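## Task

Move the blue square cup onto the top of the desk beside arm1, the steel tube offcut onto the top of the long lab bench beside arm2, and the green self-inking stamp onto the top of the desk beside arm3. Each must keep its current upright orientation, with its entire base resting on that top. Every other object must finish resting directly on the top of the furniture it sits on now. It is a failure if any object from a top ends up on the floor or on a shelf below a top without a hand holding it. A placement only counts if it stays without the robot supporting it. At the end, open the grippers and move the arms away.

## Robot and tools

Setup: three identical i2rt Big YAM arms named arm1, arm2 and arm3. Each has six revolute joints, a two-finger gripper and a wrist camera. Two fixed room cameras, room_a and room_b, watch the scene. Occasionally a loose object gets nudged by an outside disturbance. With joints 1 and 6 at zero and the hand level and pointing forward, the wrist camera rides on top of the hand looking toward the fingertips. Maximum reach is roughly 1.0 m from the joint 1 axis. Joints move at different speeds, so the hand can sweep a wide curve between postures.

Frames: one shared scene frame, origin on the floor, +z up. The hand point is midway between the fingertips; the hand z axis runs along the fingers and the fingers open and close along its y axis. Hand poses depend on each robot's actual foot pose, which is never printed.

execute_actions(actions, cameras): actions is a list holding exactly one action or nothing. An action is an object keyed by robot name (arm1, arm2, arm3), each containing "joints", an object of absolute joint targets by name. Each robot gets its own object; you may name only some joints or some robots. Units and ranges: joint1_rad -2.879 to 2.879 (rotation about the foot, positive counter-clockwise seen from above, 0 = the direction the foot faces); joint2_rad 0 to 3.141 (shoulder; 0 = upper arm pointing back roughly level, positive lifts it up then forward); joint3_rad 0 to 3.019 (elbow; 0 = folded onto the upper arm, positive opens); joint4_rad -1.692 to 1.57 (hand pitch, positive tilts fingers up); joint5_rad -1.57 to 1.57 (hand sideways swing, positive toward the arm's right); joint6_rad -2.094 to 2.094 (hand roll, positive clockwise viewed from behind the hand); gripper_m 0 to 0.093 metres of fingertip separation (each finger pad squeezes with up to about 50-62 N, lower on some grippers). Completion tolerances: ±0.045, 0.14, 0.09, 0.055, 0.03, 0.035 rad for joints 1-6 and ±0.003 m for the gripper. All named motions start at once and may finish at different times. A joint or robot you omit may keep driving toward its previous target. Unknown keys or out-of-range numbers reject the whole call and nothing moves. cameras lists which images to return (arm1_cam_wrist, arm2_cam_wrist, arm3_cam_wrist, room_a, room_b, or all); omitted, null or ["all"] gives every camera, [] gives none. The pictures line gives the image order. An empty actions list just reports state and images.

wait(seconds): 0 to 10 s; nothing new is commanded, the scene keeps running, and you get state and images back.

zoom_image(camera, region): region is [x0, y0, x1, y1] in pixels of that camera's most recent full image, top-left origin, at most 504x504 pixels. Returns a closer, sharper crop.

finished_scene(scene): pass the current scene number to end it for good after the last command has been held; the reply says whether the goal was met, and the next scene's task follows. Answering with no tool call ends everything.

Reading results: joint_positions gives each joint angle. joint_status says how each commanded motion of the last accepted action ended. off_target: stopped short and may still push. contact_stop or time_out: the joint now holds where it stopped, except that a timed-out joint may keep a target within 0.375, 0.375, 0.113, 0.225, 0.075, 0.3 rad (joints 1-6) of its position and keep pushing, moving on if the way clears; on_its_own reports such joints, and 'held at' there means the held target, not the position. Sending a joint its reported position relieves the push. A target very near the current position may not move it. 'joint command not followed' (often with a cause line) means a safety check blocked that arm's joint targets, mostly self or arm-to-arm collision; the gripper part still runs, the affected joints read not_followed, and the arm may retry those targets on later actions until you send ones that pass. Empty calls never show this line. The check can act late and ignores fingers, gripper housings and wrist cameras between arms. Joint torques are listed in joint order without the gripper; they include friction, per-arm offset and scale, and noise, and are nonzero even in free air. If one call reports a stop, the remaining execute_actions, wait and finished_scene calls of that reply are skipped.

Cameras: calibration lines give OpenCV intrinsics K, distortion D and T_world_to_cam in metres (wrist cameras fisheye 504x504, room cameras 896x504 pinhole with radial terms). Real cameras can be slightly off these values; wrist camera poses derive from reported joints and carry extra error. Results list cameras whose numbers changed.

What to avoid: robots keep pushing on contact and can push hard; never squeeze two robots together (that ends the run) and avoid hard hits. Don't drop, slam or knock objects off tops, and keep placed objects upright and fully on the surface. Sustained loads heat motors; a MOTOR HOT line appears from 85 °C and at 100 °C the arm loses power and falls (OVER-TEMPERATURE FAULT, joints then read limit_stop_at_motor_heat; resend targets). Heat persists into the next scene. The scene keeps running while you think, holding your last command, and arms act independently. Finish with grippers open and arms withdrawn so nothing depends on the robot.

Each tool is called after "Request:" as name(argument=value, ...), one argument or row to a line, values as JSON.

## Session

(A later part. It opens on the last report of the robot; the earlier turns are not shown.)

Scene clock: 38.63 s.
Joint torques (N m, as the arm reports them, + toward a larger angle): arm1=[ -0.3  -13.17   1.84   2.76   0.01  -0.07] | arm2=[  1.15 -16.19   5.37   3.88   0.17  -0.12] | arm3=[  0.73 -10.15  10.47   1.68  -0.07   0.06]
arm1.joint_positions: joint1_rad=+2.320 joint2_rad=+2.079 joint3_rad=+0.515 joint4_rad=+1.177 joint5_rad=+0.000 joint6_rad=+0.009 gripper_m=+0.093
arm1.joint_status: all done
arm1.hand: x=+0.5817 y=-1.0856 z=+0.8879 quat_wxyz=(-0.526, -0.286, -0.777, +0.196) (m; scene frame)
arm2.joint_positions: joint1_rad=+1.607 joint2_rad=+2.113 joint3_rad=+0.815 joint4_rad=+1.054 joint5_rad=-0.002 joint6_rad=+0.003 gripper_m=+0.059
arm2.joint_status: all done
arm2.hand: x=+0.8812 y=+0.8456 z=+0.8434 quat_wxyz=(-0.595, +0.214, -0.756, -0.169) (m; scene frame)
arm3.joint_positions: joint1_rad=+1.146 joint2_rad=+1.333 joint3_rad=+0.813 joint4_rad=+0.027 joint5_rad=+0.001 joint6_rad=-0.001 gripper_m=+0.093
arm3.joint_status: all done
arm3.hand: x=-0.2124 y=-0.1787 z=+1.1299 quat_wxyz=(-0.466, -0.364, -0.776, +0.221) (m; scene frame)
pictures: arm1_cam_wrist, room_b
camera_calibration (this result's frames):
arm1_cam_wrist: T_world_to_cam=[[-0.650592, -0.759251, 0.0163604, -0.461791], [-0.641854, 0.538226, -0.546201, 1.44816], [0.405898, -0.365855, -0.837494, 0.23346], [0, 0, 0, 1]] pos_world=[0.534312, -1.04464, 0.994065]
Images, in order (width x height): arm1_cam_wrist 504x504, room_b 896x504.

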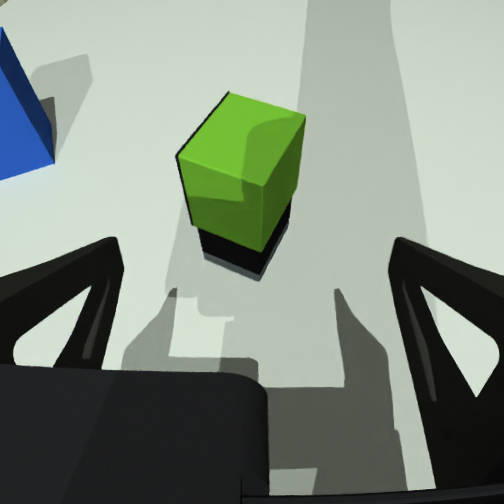

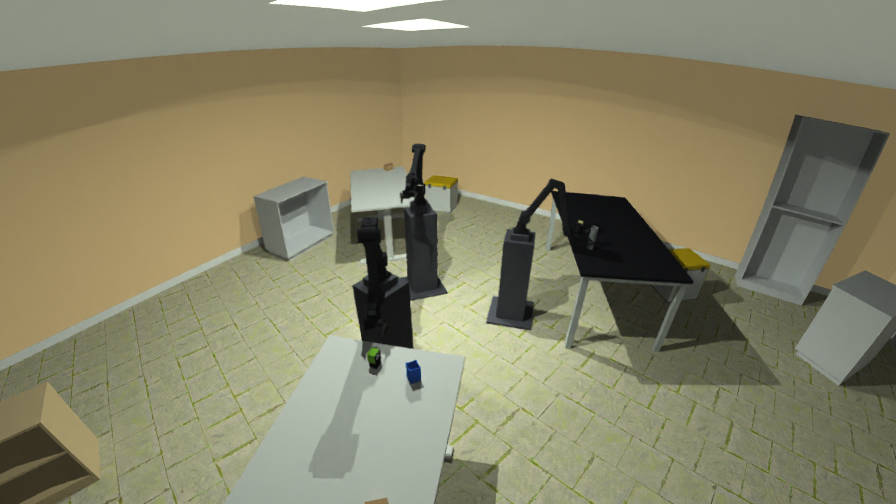

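Request:
execute_actions(
  actions=[
    {"arm2":{"joints":{"joint2_rad":2.16,"joint4_rad":1.22}},"arm1":{"joints":{"joint1_rad":2.342,"joint2_rad":2.35,"joint3_rad":0.915,"joint4_rad":1.06}}},
  ],
  cameras=["arm1_cam_wrist"],
)

Scene clock: 40.73 s.
Joint torques (N m, as the arm reports them, + toward a larger angle): arm1=[ -0.3  -19.15   2.71   2.06  -0.03  -0.09] | arm2=[  0.72 -13.81   4.88   3.55   0.21  -0.15] | arm3=[  0.01 -10.39  10.5    1.73  -0.05  -0.01]
arm1.joint_positions: joint1_rad=+2.332 joint2_rad=+2.362 joint3_rad=+0.906 joint4_rad=+1.059 joint5_rad=+0.000 joint6_rad=+0.009 gripper_m=+0.093
arm1.joint_status: all done
arm1.hand: x=+0.6733 y=-1.1544 z=+0.8092 quat_wxyz=(-0.524, -0.282, -0.781, +0.191) (m; scene frame)
arm2.joint_positions: joint1_rad=+1.607 joint2_rad=+2.176 joint3_rad=+0.816 joint4_rad=+1.183 joint5_rad=-0.002 joint6_rad=+0.003 gripper_m=+0.059
arm2.joint_status: all done
arm2.hand: x=+0.8795 y=+0.8445 z=+0.8370 quat_wxyz=(-0.620, +0.208, -0.736, -0.176) (m; scene frame)
arm3.joint_positions: joint1_rad=+1.146 joint2_rad=+1.333 joint3_rad=+0.813 joint4_rad=+0.027 joint5_rad=+0.001 joint6_rad=-0.001 gripper_m=+0.093
arm3.joint_status: not commanded
arm3.hand: x=-0.2124 y=-0.1787 z=+1.1299 quat_wxyz=(-0.466, -0.364, -0.776, +0.221) (m; scene frame)
pictures: arm1_cam_wrist
camera_calibration (this result's frames):
arm1_cam_wrist: T_world_to_cam=[[-0.640941, -0.767412, 0.0165122, -0.469166], [-0.652601, 0.533473, -0.53807, 1.49617], [0.404112, -0.355647, -0.842739, 0.122454], [0, 0, 0, 1]] pos_world=[0.626206, -1.11466, 0.915985]
Images, in order (width x height): arm1_cam_wrist 504x504.

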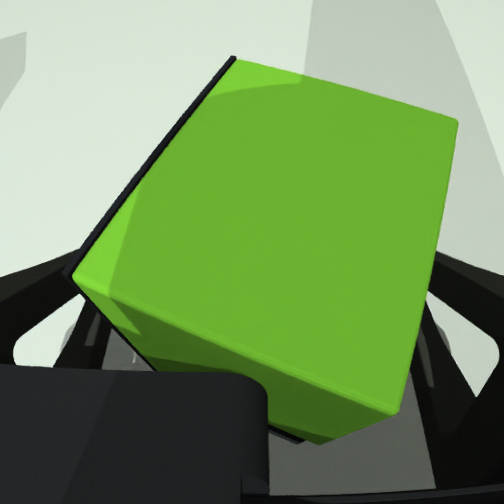

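Close to align it here, then regrasp shallower.

Request:
execute_actions(
  actions=[
    {"arm2":{"joints":{"joint2_rad":2.195}},"arm1":{"joints":{"gripper_m":0.03}}},
  ],
  cameras=["arm1_cam_wrist"],
)

Scene clock: 42.33 s.
Joint torques (N m, as the arm reports them, + toward a larger angle): arm1=[ -0.66 -18.04   2.52   2.37   0.04  -0.08] | arm2=[  0.98 -11.88   4.8    2.64   0.21  -0.13] | arm3=[ 0.32 -9.97 10.59  1.76 -0.04  0.05]
arm1.joint_positions: joint1_rad=+2.332 joint2_rad=+2.362 joint3_rad=+0.906 joint4_rad=+1.059 joint5_rad=+0.000 joint6_rad=+0.009 gripper_m=+0.043
arm1.joint_status: gripper_m off_target (ended at +0.043, target +0.030)
arm1.hand: x=+0.6733 y=-1.1544 z=+0.8092 quat_wxyz=(-0.524, -0.282, -0.781, +0.191) (m; scene frame)
arm2.joint_positions: joint1_rad=+1.607 joint2_rad=+2.184 joint3_rad=+0.816 joint4_rad=+1.200 joint5_rad=-0.002 joint6_rad=+0.003 gripper_m=+0.059
arm2.joint_status: all done
arm2.hand: x=+0.8791 y=+0.8443 z=+0.8362 quat_wxyz=(-0.623, +0.207, -0.733, -0.177) (m; scene frame)
arm3.joint_positions: joint1_rad=+1.146 joint2_rad=+1.333 joint3_rad=+0.813 joint4_rad=+0.027 joint5_rad=+0.001 joint6_rad=-0.001 gripper_m=+0.093
arm3.joint_status: not commanded
arm3.hand: x=-0.2124 y=-0.1787 z=+1.1299 quat_wxyz=(-0.466, -0.364, -0.776, +0.221) (m; scene frame)
pictures: arm1_cam_wrist
camera_calibration (this result's frames):
arm1_cam_wrist: T_world_to_cam=[[-0.640941, -0.767412, 0.0165122, -0.469166], [-0.652601, 0.533473, -0.53807, 1.49617], [0.404112, -0.355647, -0.842739, 0.122454], [0, 0, 0, 1]] pos_world=[0.626206, -1.11466, 0.915985]
Images, in order (width x height): arm1_cam_wrist 504x504.

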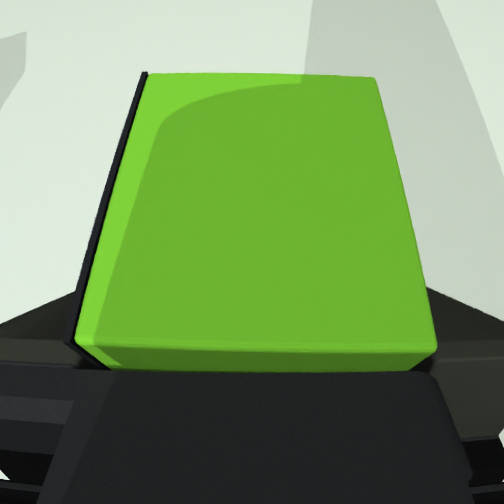

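Request:
execute_actions(
  actions=[
    {"arm2":{"joints":{"joint2_rad":2.17,"gripper_m":0.093}},"arm1":{"joints":{"gripper_m":0.06}}},
  ],
  cameras=[],
)

Request:
execute_actions(
  actions=[
    {"arm2":{"joints":{"joint2_rad":1.8,"joint3_rad":0.4}},"arm1":{"joints":{"joint3_rad":0.865}}},
  ],
  cameras=[],
)

Request:
execute_actions(
  actions=[
    {"arm1":{"joints":{"gripper_m":0.02}}},
  ],
  cameras=["arm1_cam_wrist","arm2_cam_wrist"],
)

Scene clock: 44.00 s.
Joint torques (N m, as the arm reports them, + toward a larger angle): arm1=[  0.02 -18.94   2.65   2.09   0.01  -0.08] | arm2=[  0.71 -14.01   4.8    2.69   0.23  -0.14] | arm3=[  0.67 -10.31  10.61   1.8   -0.06   0.05]
arm1.joint_positions: joint1_rad=+2.332 joint2_rad=+2.362 joint3_rad=+0.906 joint4_rad=+1.059 joint5_rad=+0.000 joint6_rad=+0.009 gripper_m=+0.060
arm1.joint_status: all done
arm1.hand: x=+0.6733 y=-1.1544 z=+0.8092 quat_wxyz=(-0.524, -0.282, -0.781, +0.191) (m; scene frame)
arm2.joint_positions: joint1_rad=+1.607 joint2_rad=+2.184 joint3_rad=+0.816 joint4_rad=+1.201 joint5_rad=-0.002 joint6_rad=+0.003 gripper_m=+0.093
arm2.joint_status: all done
arm2.hand: x=+0.8791 y=+0.8443 z=+0.8363 quat_wxyz=(-0.623, +0.207, -0.733, -0.177) (m; scene frame)
arm3.joint_positions: joint1_rad=+1.146 joint2_rad=+1.333 joint3_rad=+0.813 joint4_rad=+0.027 joint5_rad=+0.001 joint6_rad=-0.001 gripper_m=+0.093
arm3.joint_status: not commanded
arm3.hand: x=-0.2124 y=-0.1787 z=+1.1299 quat_wxyz=(-0.466, -0.364, -0.776, +0.221) (m; scene frame)
pictures: none
No camera images: the call's "cameras" was empty. Leave "cameras" out to get every camera's image.

Scene clock: 45.17 s.
Joint torques (N m, as the arm reports them, + toward a larger angle): arm1=[  0.47 -18.79   1.9    2.06   0.02  -0.07] | arm2=[ 0.82 -8.54  2.77  2.42  0.17 -0.13] | arm3=[ 0.48 -9.98 10.58  1.71 -0.07  0.02]
arm1.joint_positions: joint1_rad=+2.332 joint2_rad=+2.362 joint3_rad=+0.863 joint4_rad=+1.059 joint5_rad=+0.000 joint6_rad=+0.009 gripper_m=+0.060
arm1.joint_status: all done
arm1.hand: x=+0.6573 y=-1.1414 z=+0.7979 quat_wxyz=(-0.507, -0.286, -0.792, +0.185) (m; scene frame)
arm2.joint_positions: joint1_rad=+1.607 joint2_rad=+1.802 joint3_rad=+0.401 joint4_rad=+1.207 joint5_rad=-0.002 joint6_rad=+0.003 gripper_m=+0.093
arm2.joint_status: all done
arm2.hand: x=+0.7645 y=+0.7742 z=+0.9093 quat_wxyz=(-0.614, +0.209, -0.741, -0.174) (m; scene frame)
arm3.joint_positions: joint1_rad=+1.146 joint2_rad=+1.333 joint3_rad=+0.813 joint4_rad=+0.027 joint5_rad=+0.001 joint6_rad=-0.001 gripper_m=+0.093
arm3.joint_status: not commanded
arm3.hand: x=-0.2124 y=-0.1787 z=+1.1299 quat_wxyz=(-0.466, -0.364, -0.776, +0.221) (m; scene frame)
pictures: none
No camera images: the call's "cameras" was empty. Leave "cameras" out to get every camera's image.

Scene clock: 45.73 s.
Joint torques (N m, as the arm reports them, + toward a larger angle): arm1=[ -0.59 -18.9    1.76   2.04  -0.01  -0.09] | arm2=[ 0.62 -8.9   2.6   2.36  0.19 -0.12] | arm3=[  0.88 -10.07  10.54   1.65  -0.04   0.02]
arm1.joint_positions: joint1_rad=+2.332 joint2_rad=+2.362 joint3_rad=+0.863 joint4_rad=+1.059 joint5_rad=+0.000 joint6_rad=+0.009 gripper_m=+0.042
arm1.joint_status: gripper_m off_target (ended at +0.042, target +0.020)
arm1.hand: x=+0.6573 y=-1.1414 z=+0.7979 quat_wxyz=(-0.507, -0.286, -0.792, +0.185) (m; scene frame)
arm2.joint_positions: joint1_rad=+1.607 joint2_rad=+1.802 joint3_rad=+0.401 joint4_rad=+1.207 joint5_rad=-0.002 joint6_rad=+0.003 gripper_m=+0.093
arm2.joint_status: not commanded
arm2.hand: x=+0.7645 y=+0.7742 z=+0.9093 quat_wxyz=(-0.614, +0.209, -0.741, -0.174) (m; scene frame)
arm3.joint_positions: joint1_rad=+1.146 joint2_rad=+1.333 joint3_rad=+0.813 joint4_rad=+0.027 joint5_rad=+0.001 joint6_rad=-0.001 gripper_m=+0.093
arm3.joint_status: not commanded
arm3.hand: x=-0.2124 y=-0.1787 z=+1.1299 quat_wxyz=(-0.466, -0.364, -0.776, +0.221) (m; scene frame)
pictures: arm1_cam_wrist, arm2_cam_wrist
camera_calibration (this result's frames):
arm1_cam_wrist: T_world_to_cam=[[-0.640759, -0.76756, 0.0167236, -0.469665], [-0.669606, 0.548067, -0.501249, 1.47112], [0.375573, -0.332378, -0.865141, 0.187144], [0, 0, 0, 1]] pos_world=[0.613844, -1.10457, 0.90716]
arm2_cam_wrist: T_world_to_cam=[[0.513368, -0.8581, 0.010814, 0.258243], [-0.615351, -0.376865, -0.692327, 1.39586], [0.598161, 0.348764, -0.721503, 0.051954], [0, 0, 0, 1]] pos_world=[0.695294, 0.729531, 1.00109]
Images, in order (width x height): arm1_cam_wrist 504x504, arm2_cam_wrist 504x504.

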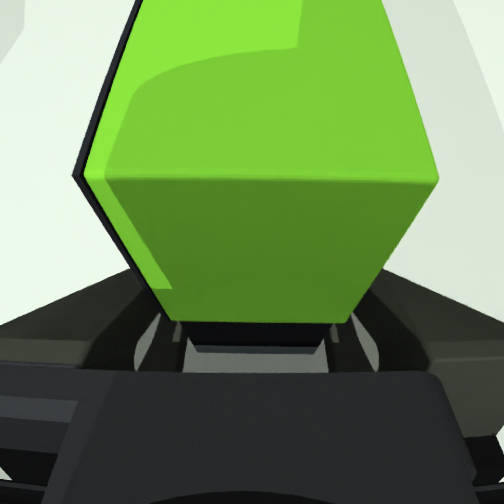

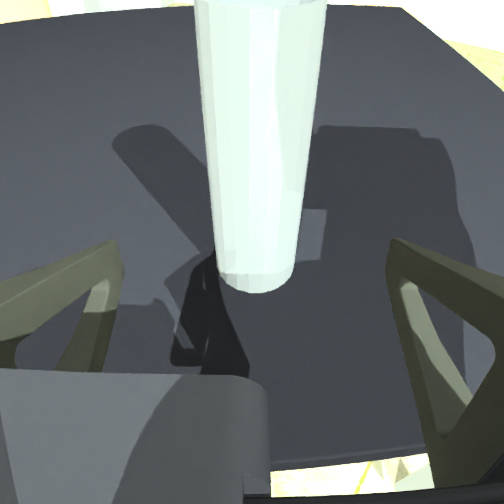

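Request:
execute_actions(
  actions=[
    {"arm1":{"joints":{"joint2_rad":2.15}},"arm2":{"joints":{"joint2_rad":1.3}}},
  ],
  cameras=[],
)

Request:
execute_actions(
  actions=[
    {"arm1":{"joints":{"joint1_rad":-1.042,"joint2_rad":1.6,"joint3_rad":0.88,"joint4_rad":0.32}},"arm2":{"joints":{"joint1_rad":-1.1,"joint2_rad":0.8,"joint3_rad":0.4,"joint4_rad":0.8}}},
  ],
  cameras=["arm3_cam_wrist","arm2_cam_wrist"],
)

Request:
zoom_image(
  camera="arm2_cam_wrist",
  region=[140, 140, 380, 320],
)

Scene clock: 54.80 s.
Joint torques (N m, as the arm reports them, + toward a larger angle): arm1=[ -0.4  -16.87   3.8    2.62   0.06  -0.07] | arm2=[ 0.75 -4.8   5.85  2.02  0.17 -0.14] | arm3=[  0.21 -10.15  10.48   1.86  -0.08  -0.01]
arm1.joint_positions: joint1_rad=+2.332 joint2_rad=+2.144 joint3_rad=+0.858 joint4_rad=+1.053 joint5_rad=+0.000 joint6_rad=+0.009 gripper_m=+0.042
arm1.joint_status: all done
arm1.hand: x=+0.6899 y=-1.1665 z=+0.9237 quat_wxyz=(-0.586, -0.265, -0.736, +0.213) (m; scene frame)
arm2.joint_positions: joint1_rad=+1.607 joint2_rad=+1.300 joint3_rad=+0.401 joint4_rad=+1.209 joint5_rad=-0.002 joint6_rad=+0.003 gripper_m=+0.093
arm2.joint_status: all done
arm2.hand: x=+0.7436 y=+0.7622 z=+1.1392 quat_wxyz=(-0.779, +0.160, -0.564, -0.221) (m; scene frame)
arm3.joint_positions: joint1_rad=+1.146 joint2_rad=+1.333 joint3_rad=+0.813 joint4_rad=+0.027 joint5_rad=+0.001 joint6_rad=-0.001 gripper_m=+0.093
arm3.joint_status: not commanded
arm3.hand: x=-0.2124 y=-0.1787 z=+1.1299 quat_wxyz=(-0.466, -0.364, -0.776, +0.221) (m; scene frame)
pictures: none
No camera images: the call's "cameras" was empty. Leave "cameras" out to get every camera's image.

Scene clock: 57.53 s.
Joint torques (N m, as the arm reports them, + toward a larger angle): arm1=[ -0.15 -14.77   7.06   2.24  -0.06  -0.09] | arm2=[ 1.57 -1.77  7.95  1.38  0.05 -0.15] | arm3=[ 0.76 -9.87 10.56  1.92 -0.04  0.03]
arm1.joint_positions: joint1_rad=-1.048 joint2_rad=+1.605 joint3_rad=+0.874 joint4_rad=+0.322 joint5_rad=+0.002 joint6_rad=+0.009 gripper_m=+0.042
arm1.joint_status: all done
arm1.hand: x=-0.1620 y=-0.2704 z=+1.0780 quat_wxyz=(+0.239, -0.747, +0.382, +0.489) (m; scene frame)
arm2.joint_positions: joint1_rad=-1.096 joint2_rad=+0.800 joint3_rad=+0.401 joint4_rad=+0.803 joint5_rad=+0.001 joint6_rad=+0.003 gripper_m=+0.093
arm2.joint_status: all done
arm2.hand: x=+0.1399 y=+0.2013 z=+1.2423 quat_wxyz=(-0.398, -0.488, -0.259, +0.732) (m; scene frame)
arm3.joint_positions: joint1_rad=+1.146 joint2_rad=+1.333 joint3_rad=+0.813 joint4_rad=+0.027 joint5_rad=+0.001 joint6_rad=-0.001 gripper_m=+0.093
arm3.joint_status: not commanded
arm3.hand: x=-0.2124 y=-0.1787 z=+1.1299 quat_wxyz=(-0.466, -0.364, -0.776, +0.221) (m; scene frame)
pictures: arm2_cam_wrist, arm3_cam_wrist
camera_calibration (this result's frames):
arm2_cam_wrist: T_world_to_cam=[[-0.825885, 0.563806, -0.00600995, 0.00566887], [0.127908, 0.176962, -0.975871, 1.1629], [-0.549138, -0.806726, -0.218266, 0.633497], [0, 0, 0, 1]] pos_world=[0.203815, 0.302073, 1.27315]
arm3_cam_wrist: T_world_to_cam=[[-0.770473, -0.637427, 0.00755755, -0.289133], [-0.571981, 0.686036, -0.449657, 0.514529], [0.281439, -0.350771, -0.893169, 1.13008], [0, 0, 0, 1]] pos_world=[-0.246516, -0.140887, 1.2429]
Images, in order (width x height): arm2_cam_wrist 504x504, arm3_cam_wrist 504x504.

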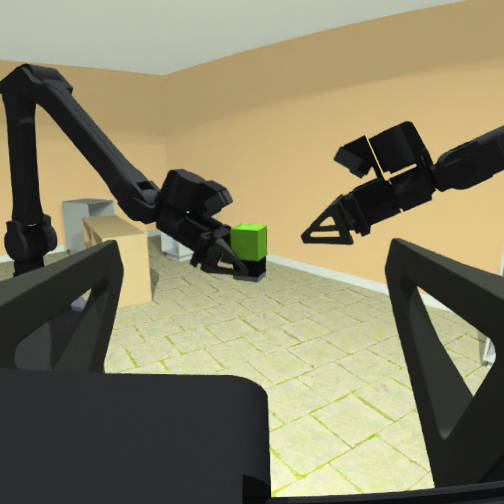

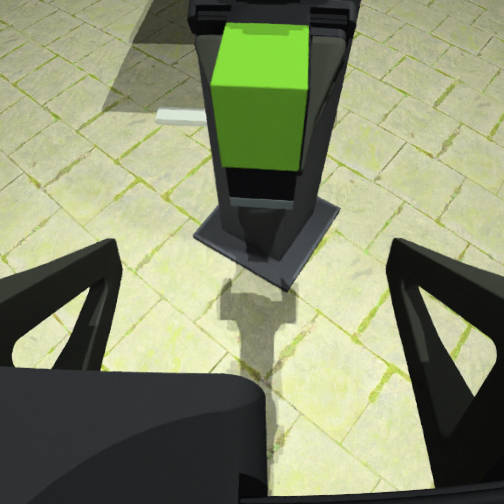

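Region (140, 140, 380, 320) of arm2_cam_wrist's 504x504 image, scaled by 2.100, with more detail than that image has; it fills the top 378 rows of this view, and the rest is white.

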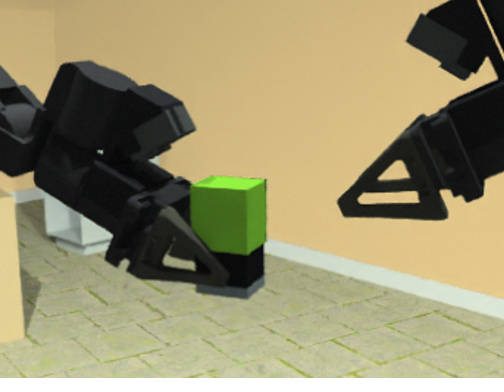

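Request:
execute_actions(
  actions=[
    {"arm3":{"joints":{"joint2_rad":1.625,"joint3_rad":1.135,"gripper_m":0.07}}},
  ],
  cameras=["arm3_cam_wrist","arm2_cam_wrist"],
)

Request:
zoom_image(
  camera="arm2_cam_wrist",
  region=[170, 160, 340, 300],
)

Scene clock: 59.53 s.
Joint torques (N m, as the arm reports them, + toward a larger angle): arm1=[ -0.14 -15.84   7.     2.15  -0.03  -0.14] | arm2=[ 1.31 -1.86  7.83  1.24  0.09 -0.17] | arm3=[  0.28 -14.22  11.34   1.92  -0.09   0.  ]
arm1.joint_positions: joint1_rad=-1.048 joint2_rad=+1.605 joint3_rad=+0.874 joint4_rad=+0.322 joint5_rad=+0.002 joint6_rad=+0.009 gripper_m=+0.042
arm1.joint_status: not commanded
arm1.hand: x=-0.1620 y=-0.2704 z=+1.0780 quat_wxyz=(+0.239, -0.747, +0.382, +0.489) (m; scene frame)
arm2.joint_positions: joint1_rad=-1.096 joint2_rad=+0.800 joint3_rad=+0.401 joint4_rad=+0.803 joint5_rad=+0.001 joint6_rad=+0.003 gripper_m=+0.093
arm2.joint_status: not commanded
arm2.hand: x=+0.1399 y=+0.2013 z=+1.2423 quat_wxyz=(-0.398, -0.488, -0.259, +0.732) (m; scene frame)
arm3.joint_positions: joint1_rad=+1.146 joint2_rad=+1.627 joint3_rad=+1.086 joint4_rad=+0.026 joint5_rad=+0.001 joint6_rad=-0.001 gripper_m=+0.070
arm3.joint_status: all done
arm3.hand: x=-0.1452 y=-0.2600 z=+1.1092 quat_wxyz=(-0.457, -0.367, -0.781, +0.217) (m; scene frame)
pictures: arm2_cam_wrist, arm3_cam_wrist
camera_calibration (this result's frames):
arm2_cam_wrist: T_world_to_cam=[[-0.825885, 0.563806, -0.00600995, 0.00566887], [0.127908, 0.176962, -0.975871, 1.1629], [-0.549138, -0.806726, -0.218266, 0.633497], [0, 0, 0, 1]] pos_world=[0.203815, 0.302073, 1.27315]
arm3_cam_wrist: T_world_to_cam=[[-0.770406, -0.637509, 0.00754706, -0.289078], [-0.578138, 0.693571, -0.429786, 0.578518], [0.268758, -0.335473, -0.902899, 1.07705], [0, 0, 0, 1]] pos_world=[-0.177711, -0.22421, 1.22329]
Images, in order (width x height): arm2_cam_wrist 504x504, arm3_cam_wrist 504x504.

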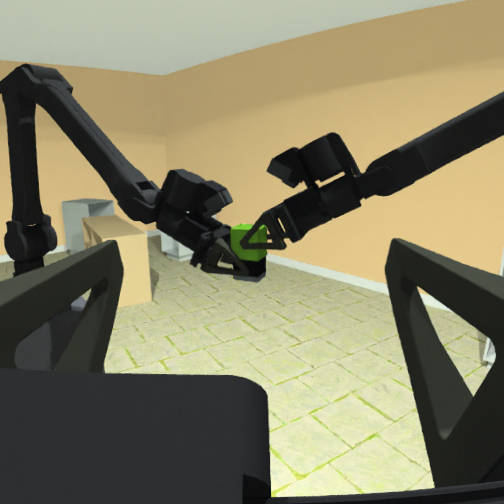

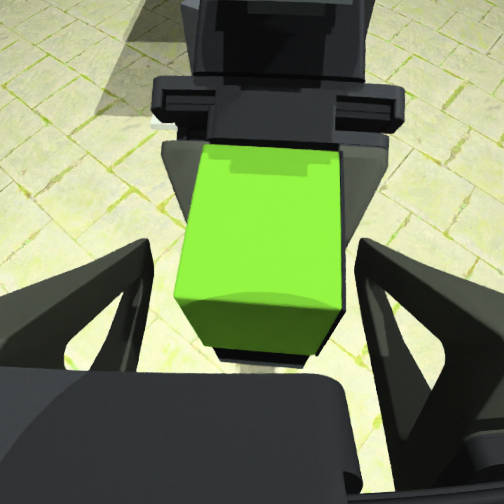

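Region (170, 160, 340, 300) of arm2_cam_wrist's 504x504 image, scaled by 2.965, with more detail than that image has; it fills the top 415 rows of this view, and the rest is white.

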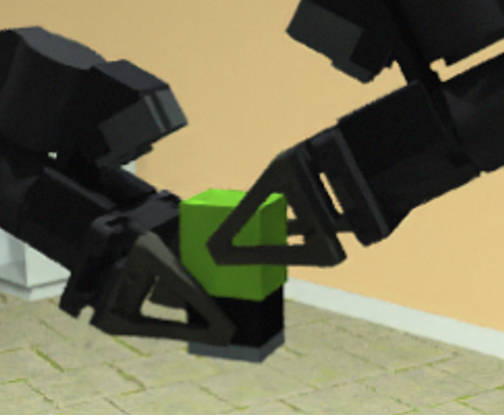

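Request:
execute_actions(
  actions=[
    {"arm3":{"joints":{"gripper_m":0.02}}},
  ],
  cameras=[],
)

Request:
execute_actions(
  actions=[
    {"arm1":{"joints":{"gripper_m":0.093}}},
  ],
  cameras=[],
)

Request:
execute_actions(
  actions=[
    {"arm1":{"joints":{"joint2_rad":1.35,"joint3_rad":0.55}}},
  ],
  cameras=[],
)

Request:
execute_actions(
  actions=[
    {"arm3":{"joints":{"joint1_rad":-1.45,"joint2_rad":2.2,"joint3_rad":1.09,"joint4_rad":0.65}}},
  ],
  cameras=[],
)

Request:
execute_actions(
  actions=[
    {"arm3":{"joints":{"joint2_rad":2.31,"joint4_rad":0.75}}},
  ],
  cameras=["room_a","arm3_cam_wrist"],
)

Scene clock: 61.07 s.
Joint torques (N m, as the arm reports them, + toward a larger angle): arm1=[ -0.21 -15.63   6.84   2.05   0.04  -0.1 ] | arm2=[ 1.64 -1.85  8.19  1.46  0.08 -0.15] | arm3=[  0.85 -14.66  11.1    1.91  -0.3    0.03]
arm1.joint_positions: joint1_rad=-1.049 joint2_rad=+1.605 joint3_rad=+0.874 joint4_rad=+0.321 joint5_rad=+0.000 joint6_rad=+0.005 gripper_m=+0.042
arm1.joint_status: not commanded
arm1.hand: x=-0.1617 y=-0.2703 z=+1.0778 quat_wxyz=(+0.240, -0.748, +0.380, +0.489) (m; scene frame)
arm2.joint_positions: joint1_rad=-1.096 joint2_rad=+0.800 joint3_rad=+0.401 joint4_rad=+0.803 joint5_rad=+0.001 joint6_rad=+0.003 gripper_m=+0.093
arm2.joint_status: not commanded
arm2.hand: x=+0.1399 y=+0.2013 z=+1.2423 quat_wxyz=(-0.398, -0.488, -0.259, +0.732) (m; scene frame)
arm3.joint_positions: joint1_rad=+1.144 joint2_rad=+1.627 joint3_rad=+1.086 joint4_rad=+0.025 joint5_rad=+0.008 joint6_rad=+0.000 gripper_m=+0.044
arm3.joint_status: gripper_m off_target (ended at +0.044, target +0.020)
arm3.hand: x=-0.1471 y=-0.2616 z=+1.1093 quat_wxyz=(-0.456, -0.369, -0.779, +0.220) (m; scene frame)
pictures: none
No camera images: the call's "cameras" was empty. Leave "cameras" out to get every camera's image.

Scene clock: 61.73 s.
Joint torques (N m, as the arm reports them, + toward a larger angle): arm1=[  0.07 -14.94   6.92   2.13  -0.04  -0.09] | arm2=[ 1.79 -1.53  8.11  1.41  0.1  -0.09] | arm3=[  0.11 -13.97  11.13   1.94  -0.09   0.02]
arm1.joint_positions: joint1_rad=-1.049 joint2_rad=+1.605 joint3_rad=+0.874 joint4_rad=+0.321 joint5_rad=+0.000 joint6_rad=+0.005 gripper_m=+0.093
arm1.joint_status: all done
arm1.hand: x=-0.1617 y=-0.2703 z=+1.0778 quat_wxyz=(+0.240, -0.748, +0.380, +0.489) (m; scene frame)
arm2.joint_positions: joint1_rad=-1.096 joint2_rad=+0.800 joint3_rad=+0.401 joint4_rad=+0.803 joint5_rad=+0.001 joint6_rad=+0.003 gripper_m=+0.093
arm2.joint_status: not commanded
arm2.hand: x=+0.1399 y=+0.2013 z=+1.2423 quat_wxyz=(-0.398, -0.488, -0.259, +0.732) (m; scene frame)
arm3.joint_positions: joint1_rad=+1.144 joint2_rad=+1.627 joint3_rad=+1.086 joint4_rad=+0.025 joint5_rad=+0.002 joint6_rad=+0.000 gripper_m=+0.044
arm3.joint_status: not commanded
arm3.hand: x=-0.1462 y=-0.2609 z=+1.1093 quat_wxyz=(-0.457, -0.368, -0.780, +0.218) (m; scene frame)
pictures: none
No camera images: the call's "cameras" was empty. Leave "cameras" out to get every camera's image.

Scene clock: 62.77 s.
Joint torques (N m, as the arm reports them, + toward a larger angle): arm1=[  0.17 -10.4    6.84   2.1    0.06  -0.05] | arm2=[ 0.15 -2.05  8.01  1.29  0.1  -0.09] | arm3=[  0.76 -14.44  11.22   1.96  -0.1    0.03]
arm1.joint_positions: joint1_rad=-1.049 joint2_rad=+1.348 joint3_rad=+0.542 joint4_rad=+0.320 joint5_rad=+0.000 joint6_rad=+0.005 gripper_m=+0.093
arm1.joint_status: all done
arm1.hand: x=-0.0862 y=-0.3720 z=+1.0499 quat_wxyz=(+0.225, -0.766, +0.389, +0.460) (m; scene frame)
arm2.joint_positions: joint1_rad=-1.096 joint2_rad=+0.800 joint3_rad=+0.401 joint4_rad=+0.803 joint5_rad=+0.001 joint6_rad=+0.003 gripper_m=+0.093
arm2.joint_status: not commanded
arm2.hand: x=+0.1399 y=+0.2013 z=+1.2423 quat_wxyz=(-0.398, -0.488, -0.259, +0.732) (m; scene frame)
arm3.joint_positions: joint1_rad=+1.144 joint2_rad=+1.627 joint3_rad=+1.086 joint4_rad=+0.025 joint5_rad=+0.002 joint6_rad=+0.000 gripper_m=+0.044
arm3.joint_status: not commanded
arm3.hand: x=-0.1462 y=-0.2609 z=+1.1093 quat_wxyz=(-0.457, -0.368, -0.780, +0.218) (m; scene frame)
pictures: none
No camera images: the call's "cameras" was empty. Leave "cameras" out to get every camera's image.

Scene clock: 65.10 s.
Joint torques (N m, as the arm reports them, + toward a larger angle): arm1=[-0.05 -8.88  6.6   2.08  0.01 -0.09] | arm2=[ 1.11 -1.48  7.91  1.35  0.08 -0.15] | arm3=[  1.7  -18.45   4.55   2.83  -0.07   0.01]
arm1.joint_positions: joint1_rad=-1.049 joint2_rad=+1.348 joint3_rad=+0.542 joint4_rad=+0.320 joint5_rad=+0.000 joint6_rad=+0.005 gripper_m=+0.093
arm1.joint_status: not commanded
arm1.hand: x=-0.0862 y=-0.3720 z=+1.0499 quat_wxyz=(+0.225, -0.766, +0.389, +0.460) (m; scene frame)
arm2.joint_positions: joint1_rad=-1.096 joint2_rad=+0.800 joint3_rad=+0.401 joint4_rad=+0.803 joint5_rad=+0.001 joint6_rad=+0.003 gripper_m=+0.093
arm2.joint_status: not commanded
arm2.hand: x=+0.1399 y=+0.2013 z=+1.2423 quat_wxyz=(-0.398, -0.488, -0.259, +0.732) (m; scene frame)
arm3.joint_positions: joint1_rad=-1.457 joint2_rad=+2.214 joint3_rad=+1.090 joint4_rad=+0.634 joint5_rad=+0.002 joint6_rad=+0.000 gripper_m=+0.044
arm3.joint_status: all done
arm3.hand: x=-1.2052 y=+0.4718 z=+0.8484 quat_wxyz=(+0.086, -0.846, +0.148, +0.505) (m; scene frame)
pictures: none
No camera images: the call's "cameras" was empty. Leave "cameras" out to get every camera's image.

Scene clock: 66.07 s.
Joint torques (N m, as the arm reports them, + toward a larger angle): arm1=[ 0.67 -9.28  6.56  2.14  0.12 -0.05] | arm2=[ 1.69 -2.04  7.95  1.28  0.05 -0.12] | arm3=[  1.62 -17.79   4.32   3.26  -0.07   0.  ]
arm1.joint_positions: joint1_rad=-1.049 joint2_rad=+1.348 joint3_rad=+0.542 joint4_rad=+0.320 joint5_rad=+0.000 joint6_rad=+0.005 gripper_m=+0.093
arm1.joint_status: not commanded
arm1.hand: x=-0.0862 y=-0.3720 z=+1.0499 quat_wxyz=(+0.225, -0.766, +0.389, +0.460) (m; scene frame)
arm2.joint_positions: joint1_rad=-1.096 joint2_rad=+0.800 joint3_rad=+0.401 joint4_rad=+0.803 joint5_rad=+0.001 joint6_rad=+0.003 gripper_m=+0.093
arm2.joint_status: not commanded
arm2.hand: x=+0.1399 y=+0.2013 z=+1.2423 quat_wxyz=(-0.398, -0.488, -0.259, +0.732) (m; scene frame)
arm3.joint_positions: joint1_rad=-1.457 joint2_rad=+2.316 joint3_rad=+1.082 joint4_rad=+0.729 joint5_rad=+0.002 joint6_rad=+0.000 gripper_m=+0.044
arm3.joint_status: all done
arm3.hand: x=-1.1908 y=+0.4664 z=+0.7993 quat_wxyz=(+0.085, -0.849, +0.148, +0.499) (m; scene frame)
pictures: arm3_cam_wrist, room_a
camera_calibration (this result's frames):
arm3_cam_wrist: T_world_to_cam=[[0.335201, 0.942146, -0.000956626, -0.0425764], [0.850217, -0.302931, -0.43054, 1.50324], [-0.405921, 0.143504, -0.902571, 0.294818], [0, 0, 0, 1]] pos_world=[-1.14413, 0.453182, 0.913256]
Images, in order (width x height): arm3_cam_wrist 504x504, room_a 896x504.

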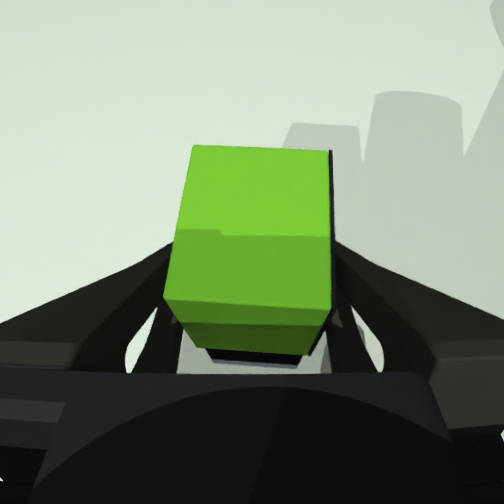

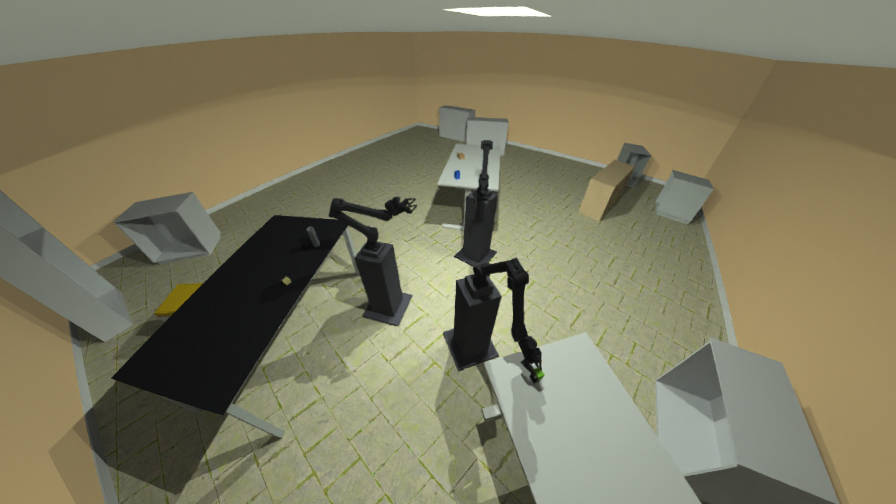

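Request:
execute_actions(
  actions=[
    {"arm3":{"joints":{"joint2_rad":2.38,"joint4_rad":0.81}}},
  ],
  cameras=[],
)

Scene clock: 67.07 s.
Joint torques (N m, as the arm reports them, + toward a larger angle): arm1=[ -0.68 -10.08   6.48   2.19   0.03  -0.1 ] | arm2=[ 1.04 -1.55  7.95  1.35  0.06 -0.16] | arm3=[  1.7  -16.61   4.09   2.62  -0.06  -0.04]
arm1.joint_positions: joint1_rad=-1.049 joint2_rad=+1.348 joint3_rad=+0.542 joint4_rad=+0.320 joint5_rad=+0.000 joint6_rad=+0.005 gripper_m=+0.093
arm1.joint_status: not commanded
arm1.hand: x=-0.0862 y=-0.3720 z=+1.0499 quat_wxyz=(+0.225, -0.766, +0.389, +0.460) (m; scene frame)
arm2.joint_positions: joint1_rad=-1.096 joint2_rad=+0.800 joint3_rad=+0.401 joint4_rad=+0.803 joint5_rad=+0.001 joint6_rad=+0.003 gripper_m=+0.093
arm2.joint_status: not commanded
arm2.hand: x=+0.1399 y=+0.2013 z=+1.2423 quat_wxyz=(-0.398, -0.488, -0.259, +0.732) (m; scene frame)
arm3.joint_positions: joint1_rad=-1.457 joint2_rad=+2.359 joint3_rad=+1.082 joint4_rad=+0.800 joint5_rad=+0.002 joint6_rad=+0.000 gripper_m=+0.044
arm3.joint_status: all done
arm3.hand: x=-1.1885 y=+0.4655 z=+0.7870 quat_wxyz=(+0.087, -0.842, +0.147, +0.511) (m; scene frame)
pictures: none
No camera images: the call's "cameras" was empty. Leave "cameras" out to get every camera's image.

Request:
execute_actions(
  actions=[
    {"arm3":{"joints":{"joint2_rad":2.355,"gripper_m":0.093}}},
  ],
  cameras=[],
)

Request:
execute_actions(
  actions=[
    {"arm3":{"joints":{"joint2_rad":2.0,"joint3_rad":0.85}}},
  ],
  cameras=["arm3_cam_wrist"],
)

Request:
finished_scene(
  scene=2,
)

Scene clock: 68.57 s.
Joint torques (N m, as the arm reports them, + toward a larger angle): arm1=[-0.06 -9.96  6.75  2.14  0.03 -0.04] | arm2=[ 0.63 -1.73  8.02  1.48  0.04 -0.11] | arm3=[  1.49 -18.61   3.9    2.52  -0.07   0.  ]
arm1.joint_positions: joint1_rad=-1.049 joint2_rad=+1.348 joint3_rad=+0.542 joint4_rad=+0.320 joint5_rad=+0.000 joint6_rad=+0.005 gripper_m=+0.093
arm1.joint_status: not commanded
arm1.hand: x=-0.0862 y=-0.3720 z=+1.0499 quat_wxyz=(+0.225, -0.766, +0.389, +0.460) (m; scene frame)
arm2.joint_positions: joint1_rad=-1.096 joint2_rad=+0.800 joint3_rad=+0.401 joint4_rad=+0.803 joint5_rad=+0.001 joint6_rad=+0.003 gripper_m=+0.093
arm2.joint_status: not commanded
arm2.hand: x=+0.1399 y=+0.2013 z=+1.2423 quat_wxyz=(-0.398, -0.488, -0.259, +0.732) (m; scene frame)
arm3.joint_positions: joint1_rad=-1.457 joint2_rad=+2.359 joint3_rad=+1.082 joint4_rad=+0.800 joint5_rad=+0.002 joint6_rad=+0.000 gripper_m=+0.093
arm3.joint_status: all done
arm3.hand: x=-1.1885 y=+0.4655 z=+0.7870 quat_wxyz=(+0.087, -0.842, +0.147, +0.511) (m; scene frame)
pictures: none
No camera images: the call's "cameras" was empty. Leave "cameras" out to get every camera's image.

Scene clock: 69.73 s.
Joint torques (N m, as the arm reports them, + toward a larger angle): arm1=[ 0.19 -9.6   6.55  2.09  0.01 -0.02] | arm2=[ 1.42 -1.64  8.08  1.44  0.03 -0.12] | arm3=[  1.82 -14.01   4.52   2.49  -0.07   0.02]
arm1.joint_positions: joint1_rad=-1.049 joint2_rad=+1.348 joint3_rad=+0.542 joint4_rad=+0.320 joint5_rad=+0.000 joint6_rad=+0.005 gripper_m=+0.093
arm1.joint_status: not commanded
arm1.hand: x=-0.0862 y=-0.3720 z=+1.0499 quat_wxyz=(+0.225, -0.766, +0.389, +0.460) (m; scene frame)
arm2.joint_positions: joint1_rad=-1.096 joint2_rad=+0.800 joint3_rad=+0.401 joint4_rad=+0.803 joint5_rad=+0.001 joint6_rad=+0.003 gripper_m=+0.093
arm2.joint_status: not commanded
arm2.hand: x=+0.1399 y=+0.2013 z=+1.2423 quat_wxyz=(-0.398, -0.488, -0.259, +0.732) (m; scene frame)
arm3.joint_positions: joint1_rad=-1.457 joint2_rad=+1.985 joint3_rad=+0.851 joint4_rad=+0.801 joint5_rad=+0.002 joint6_rad=+0.000 gripper_m=+0.093
arm3.joint_status: all done
arm3.hand: x=-1.1538 y=+0.4540 z=+0.9396 quat_wxyz=(+0.097, -0.803, +0.140, +0.571) (m; scene frame)
pictures: arm3_cam_wrist
camera_calibration (this result's frames):
arm3_cam_wrist: T_world_to_cam=[[0.335893, 0.9419, -0.00105135, -0.0421885], [0.767953, -0.274508, -0.5787, 1.55982], [-0.545366, 0.193574, -0.81554, 0.172953], [0, 0, 0, 1]] pos_world=[-1.08938, 0.434442, 1.04367]
Images, in order (width x height): arm3_cam_wrist 504x504.

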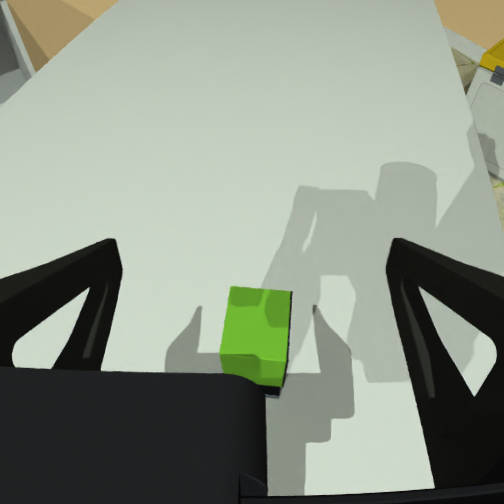

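The scene is finished: the task was done.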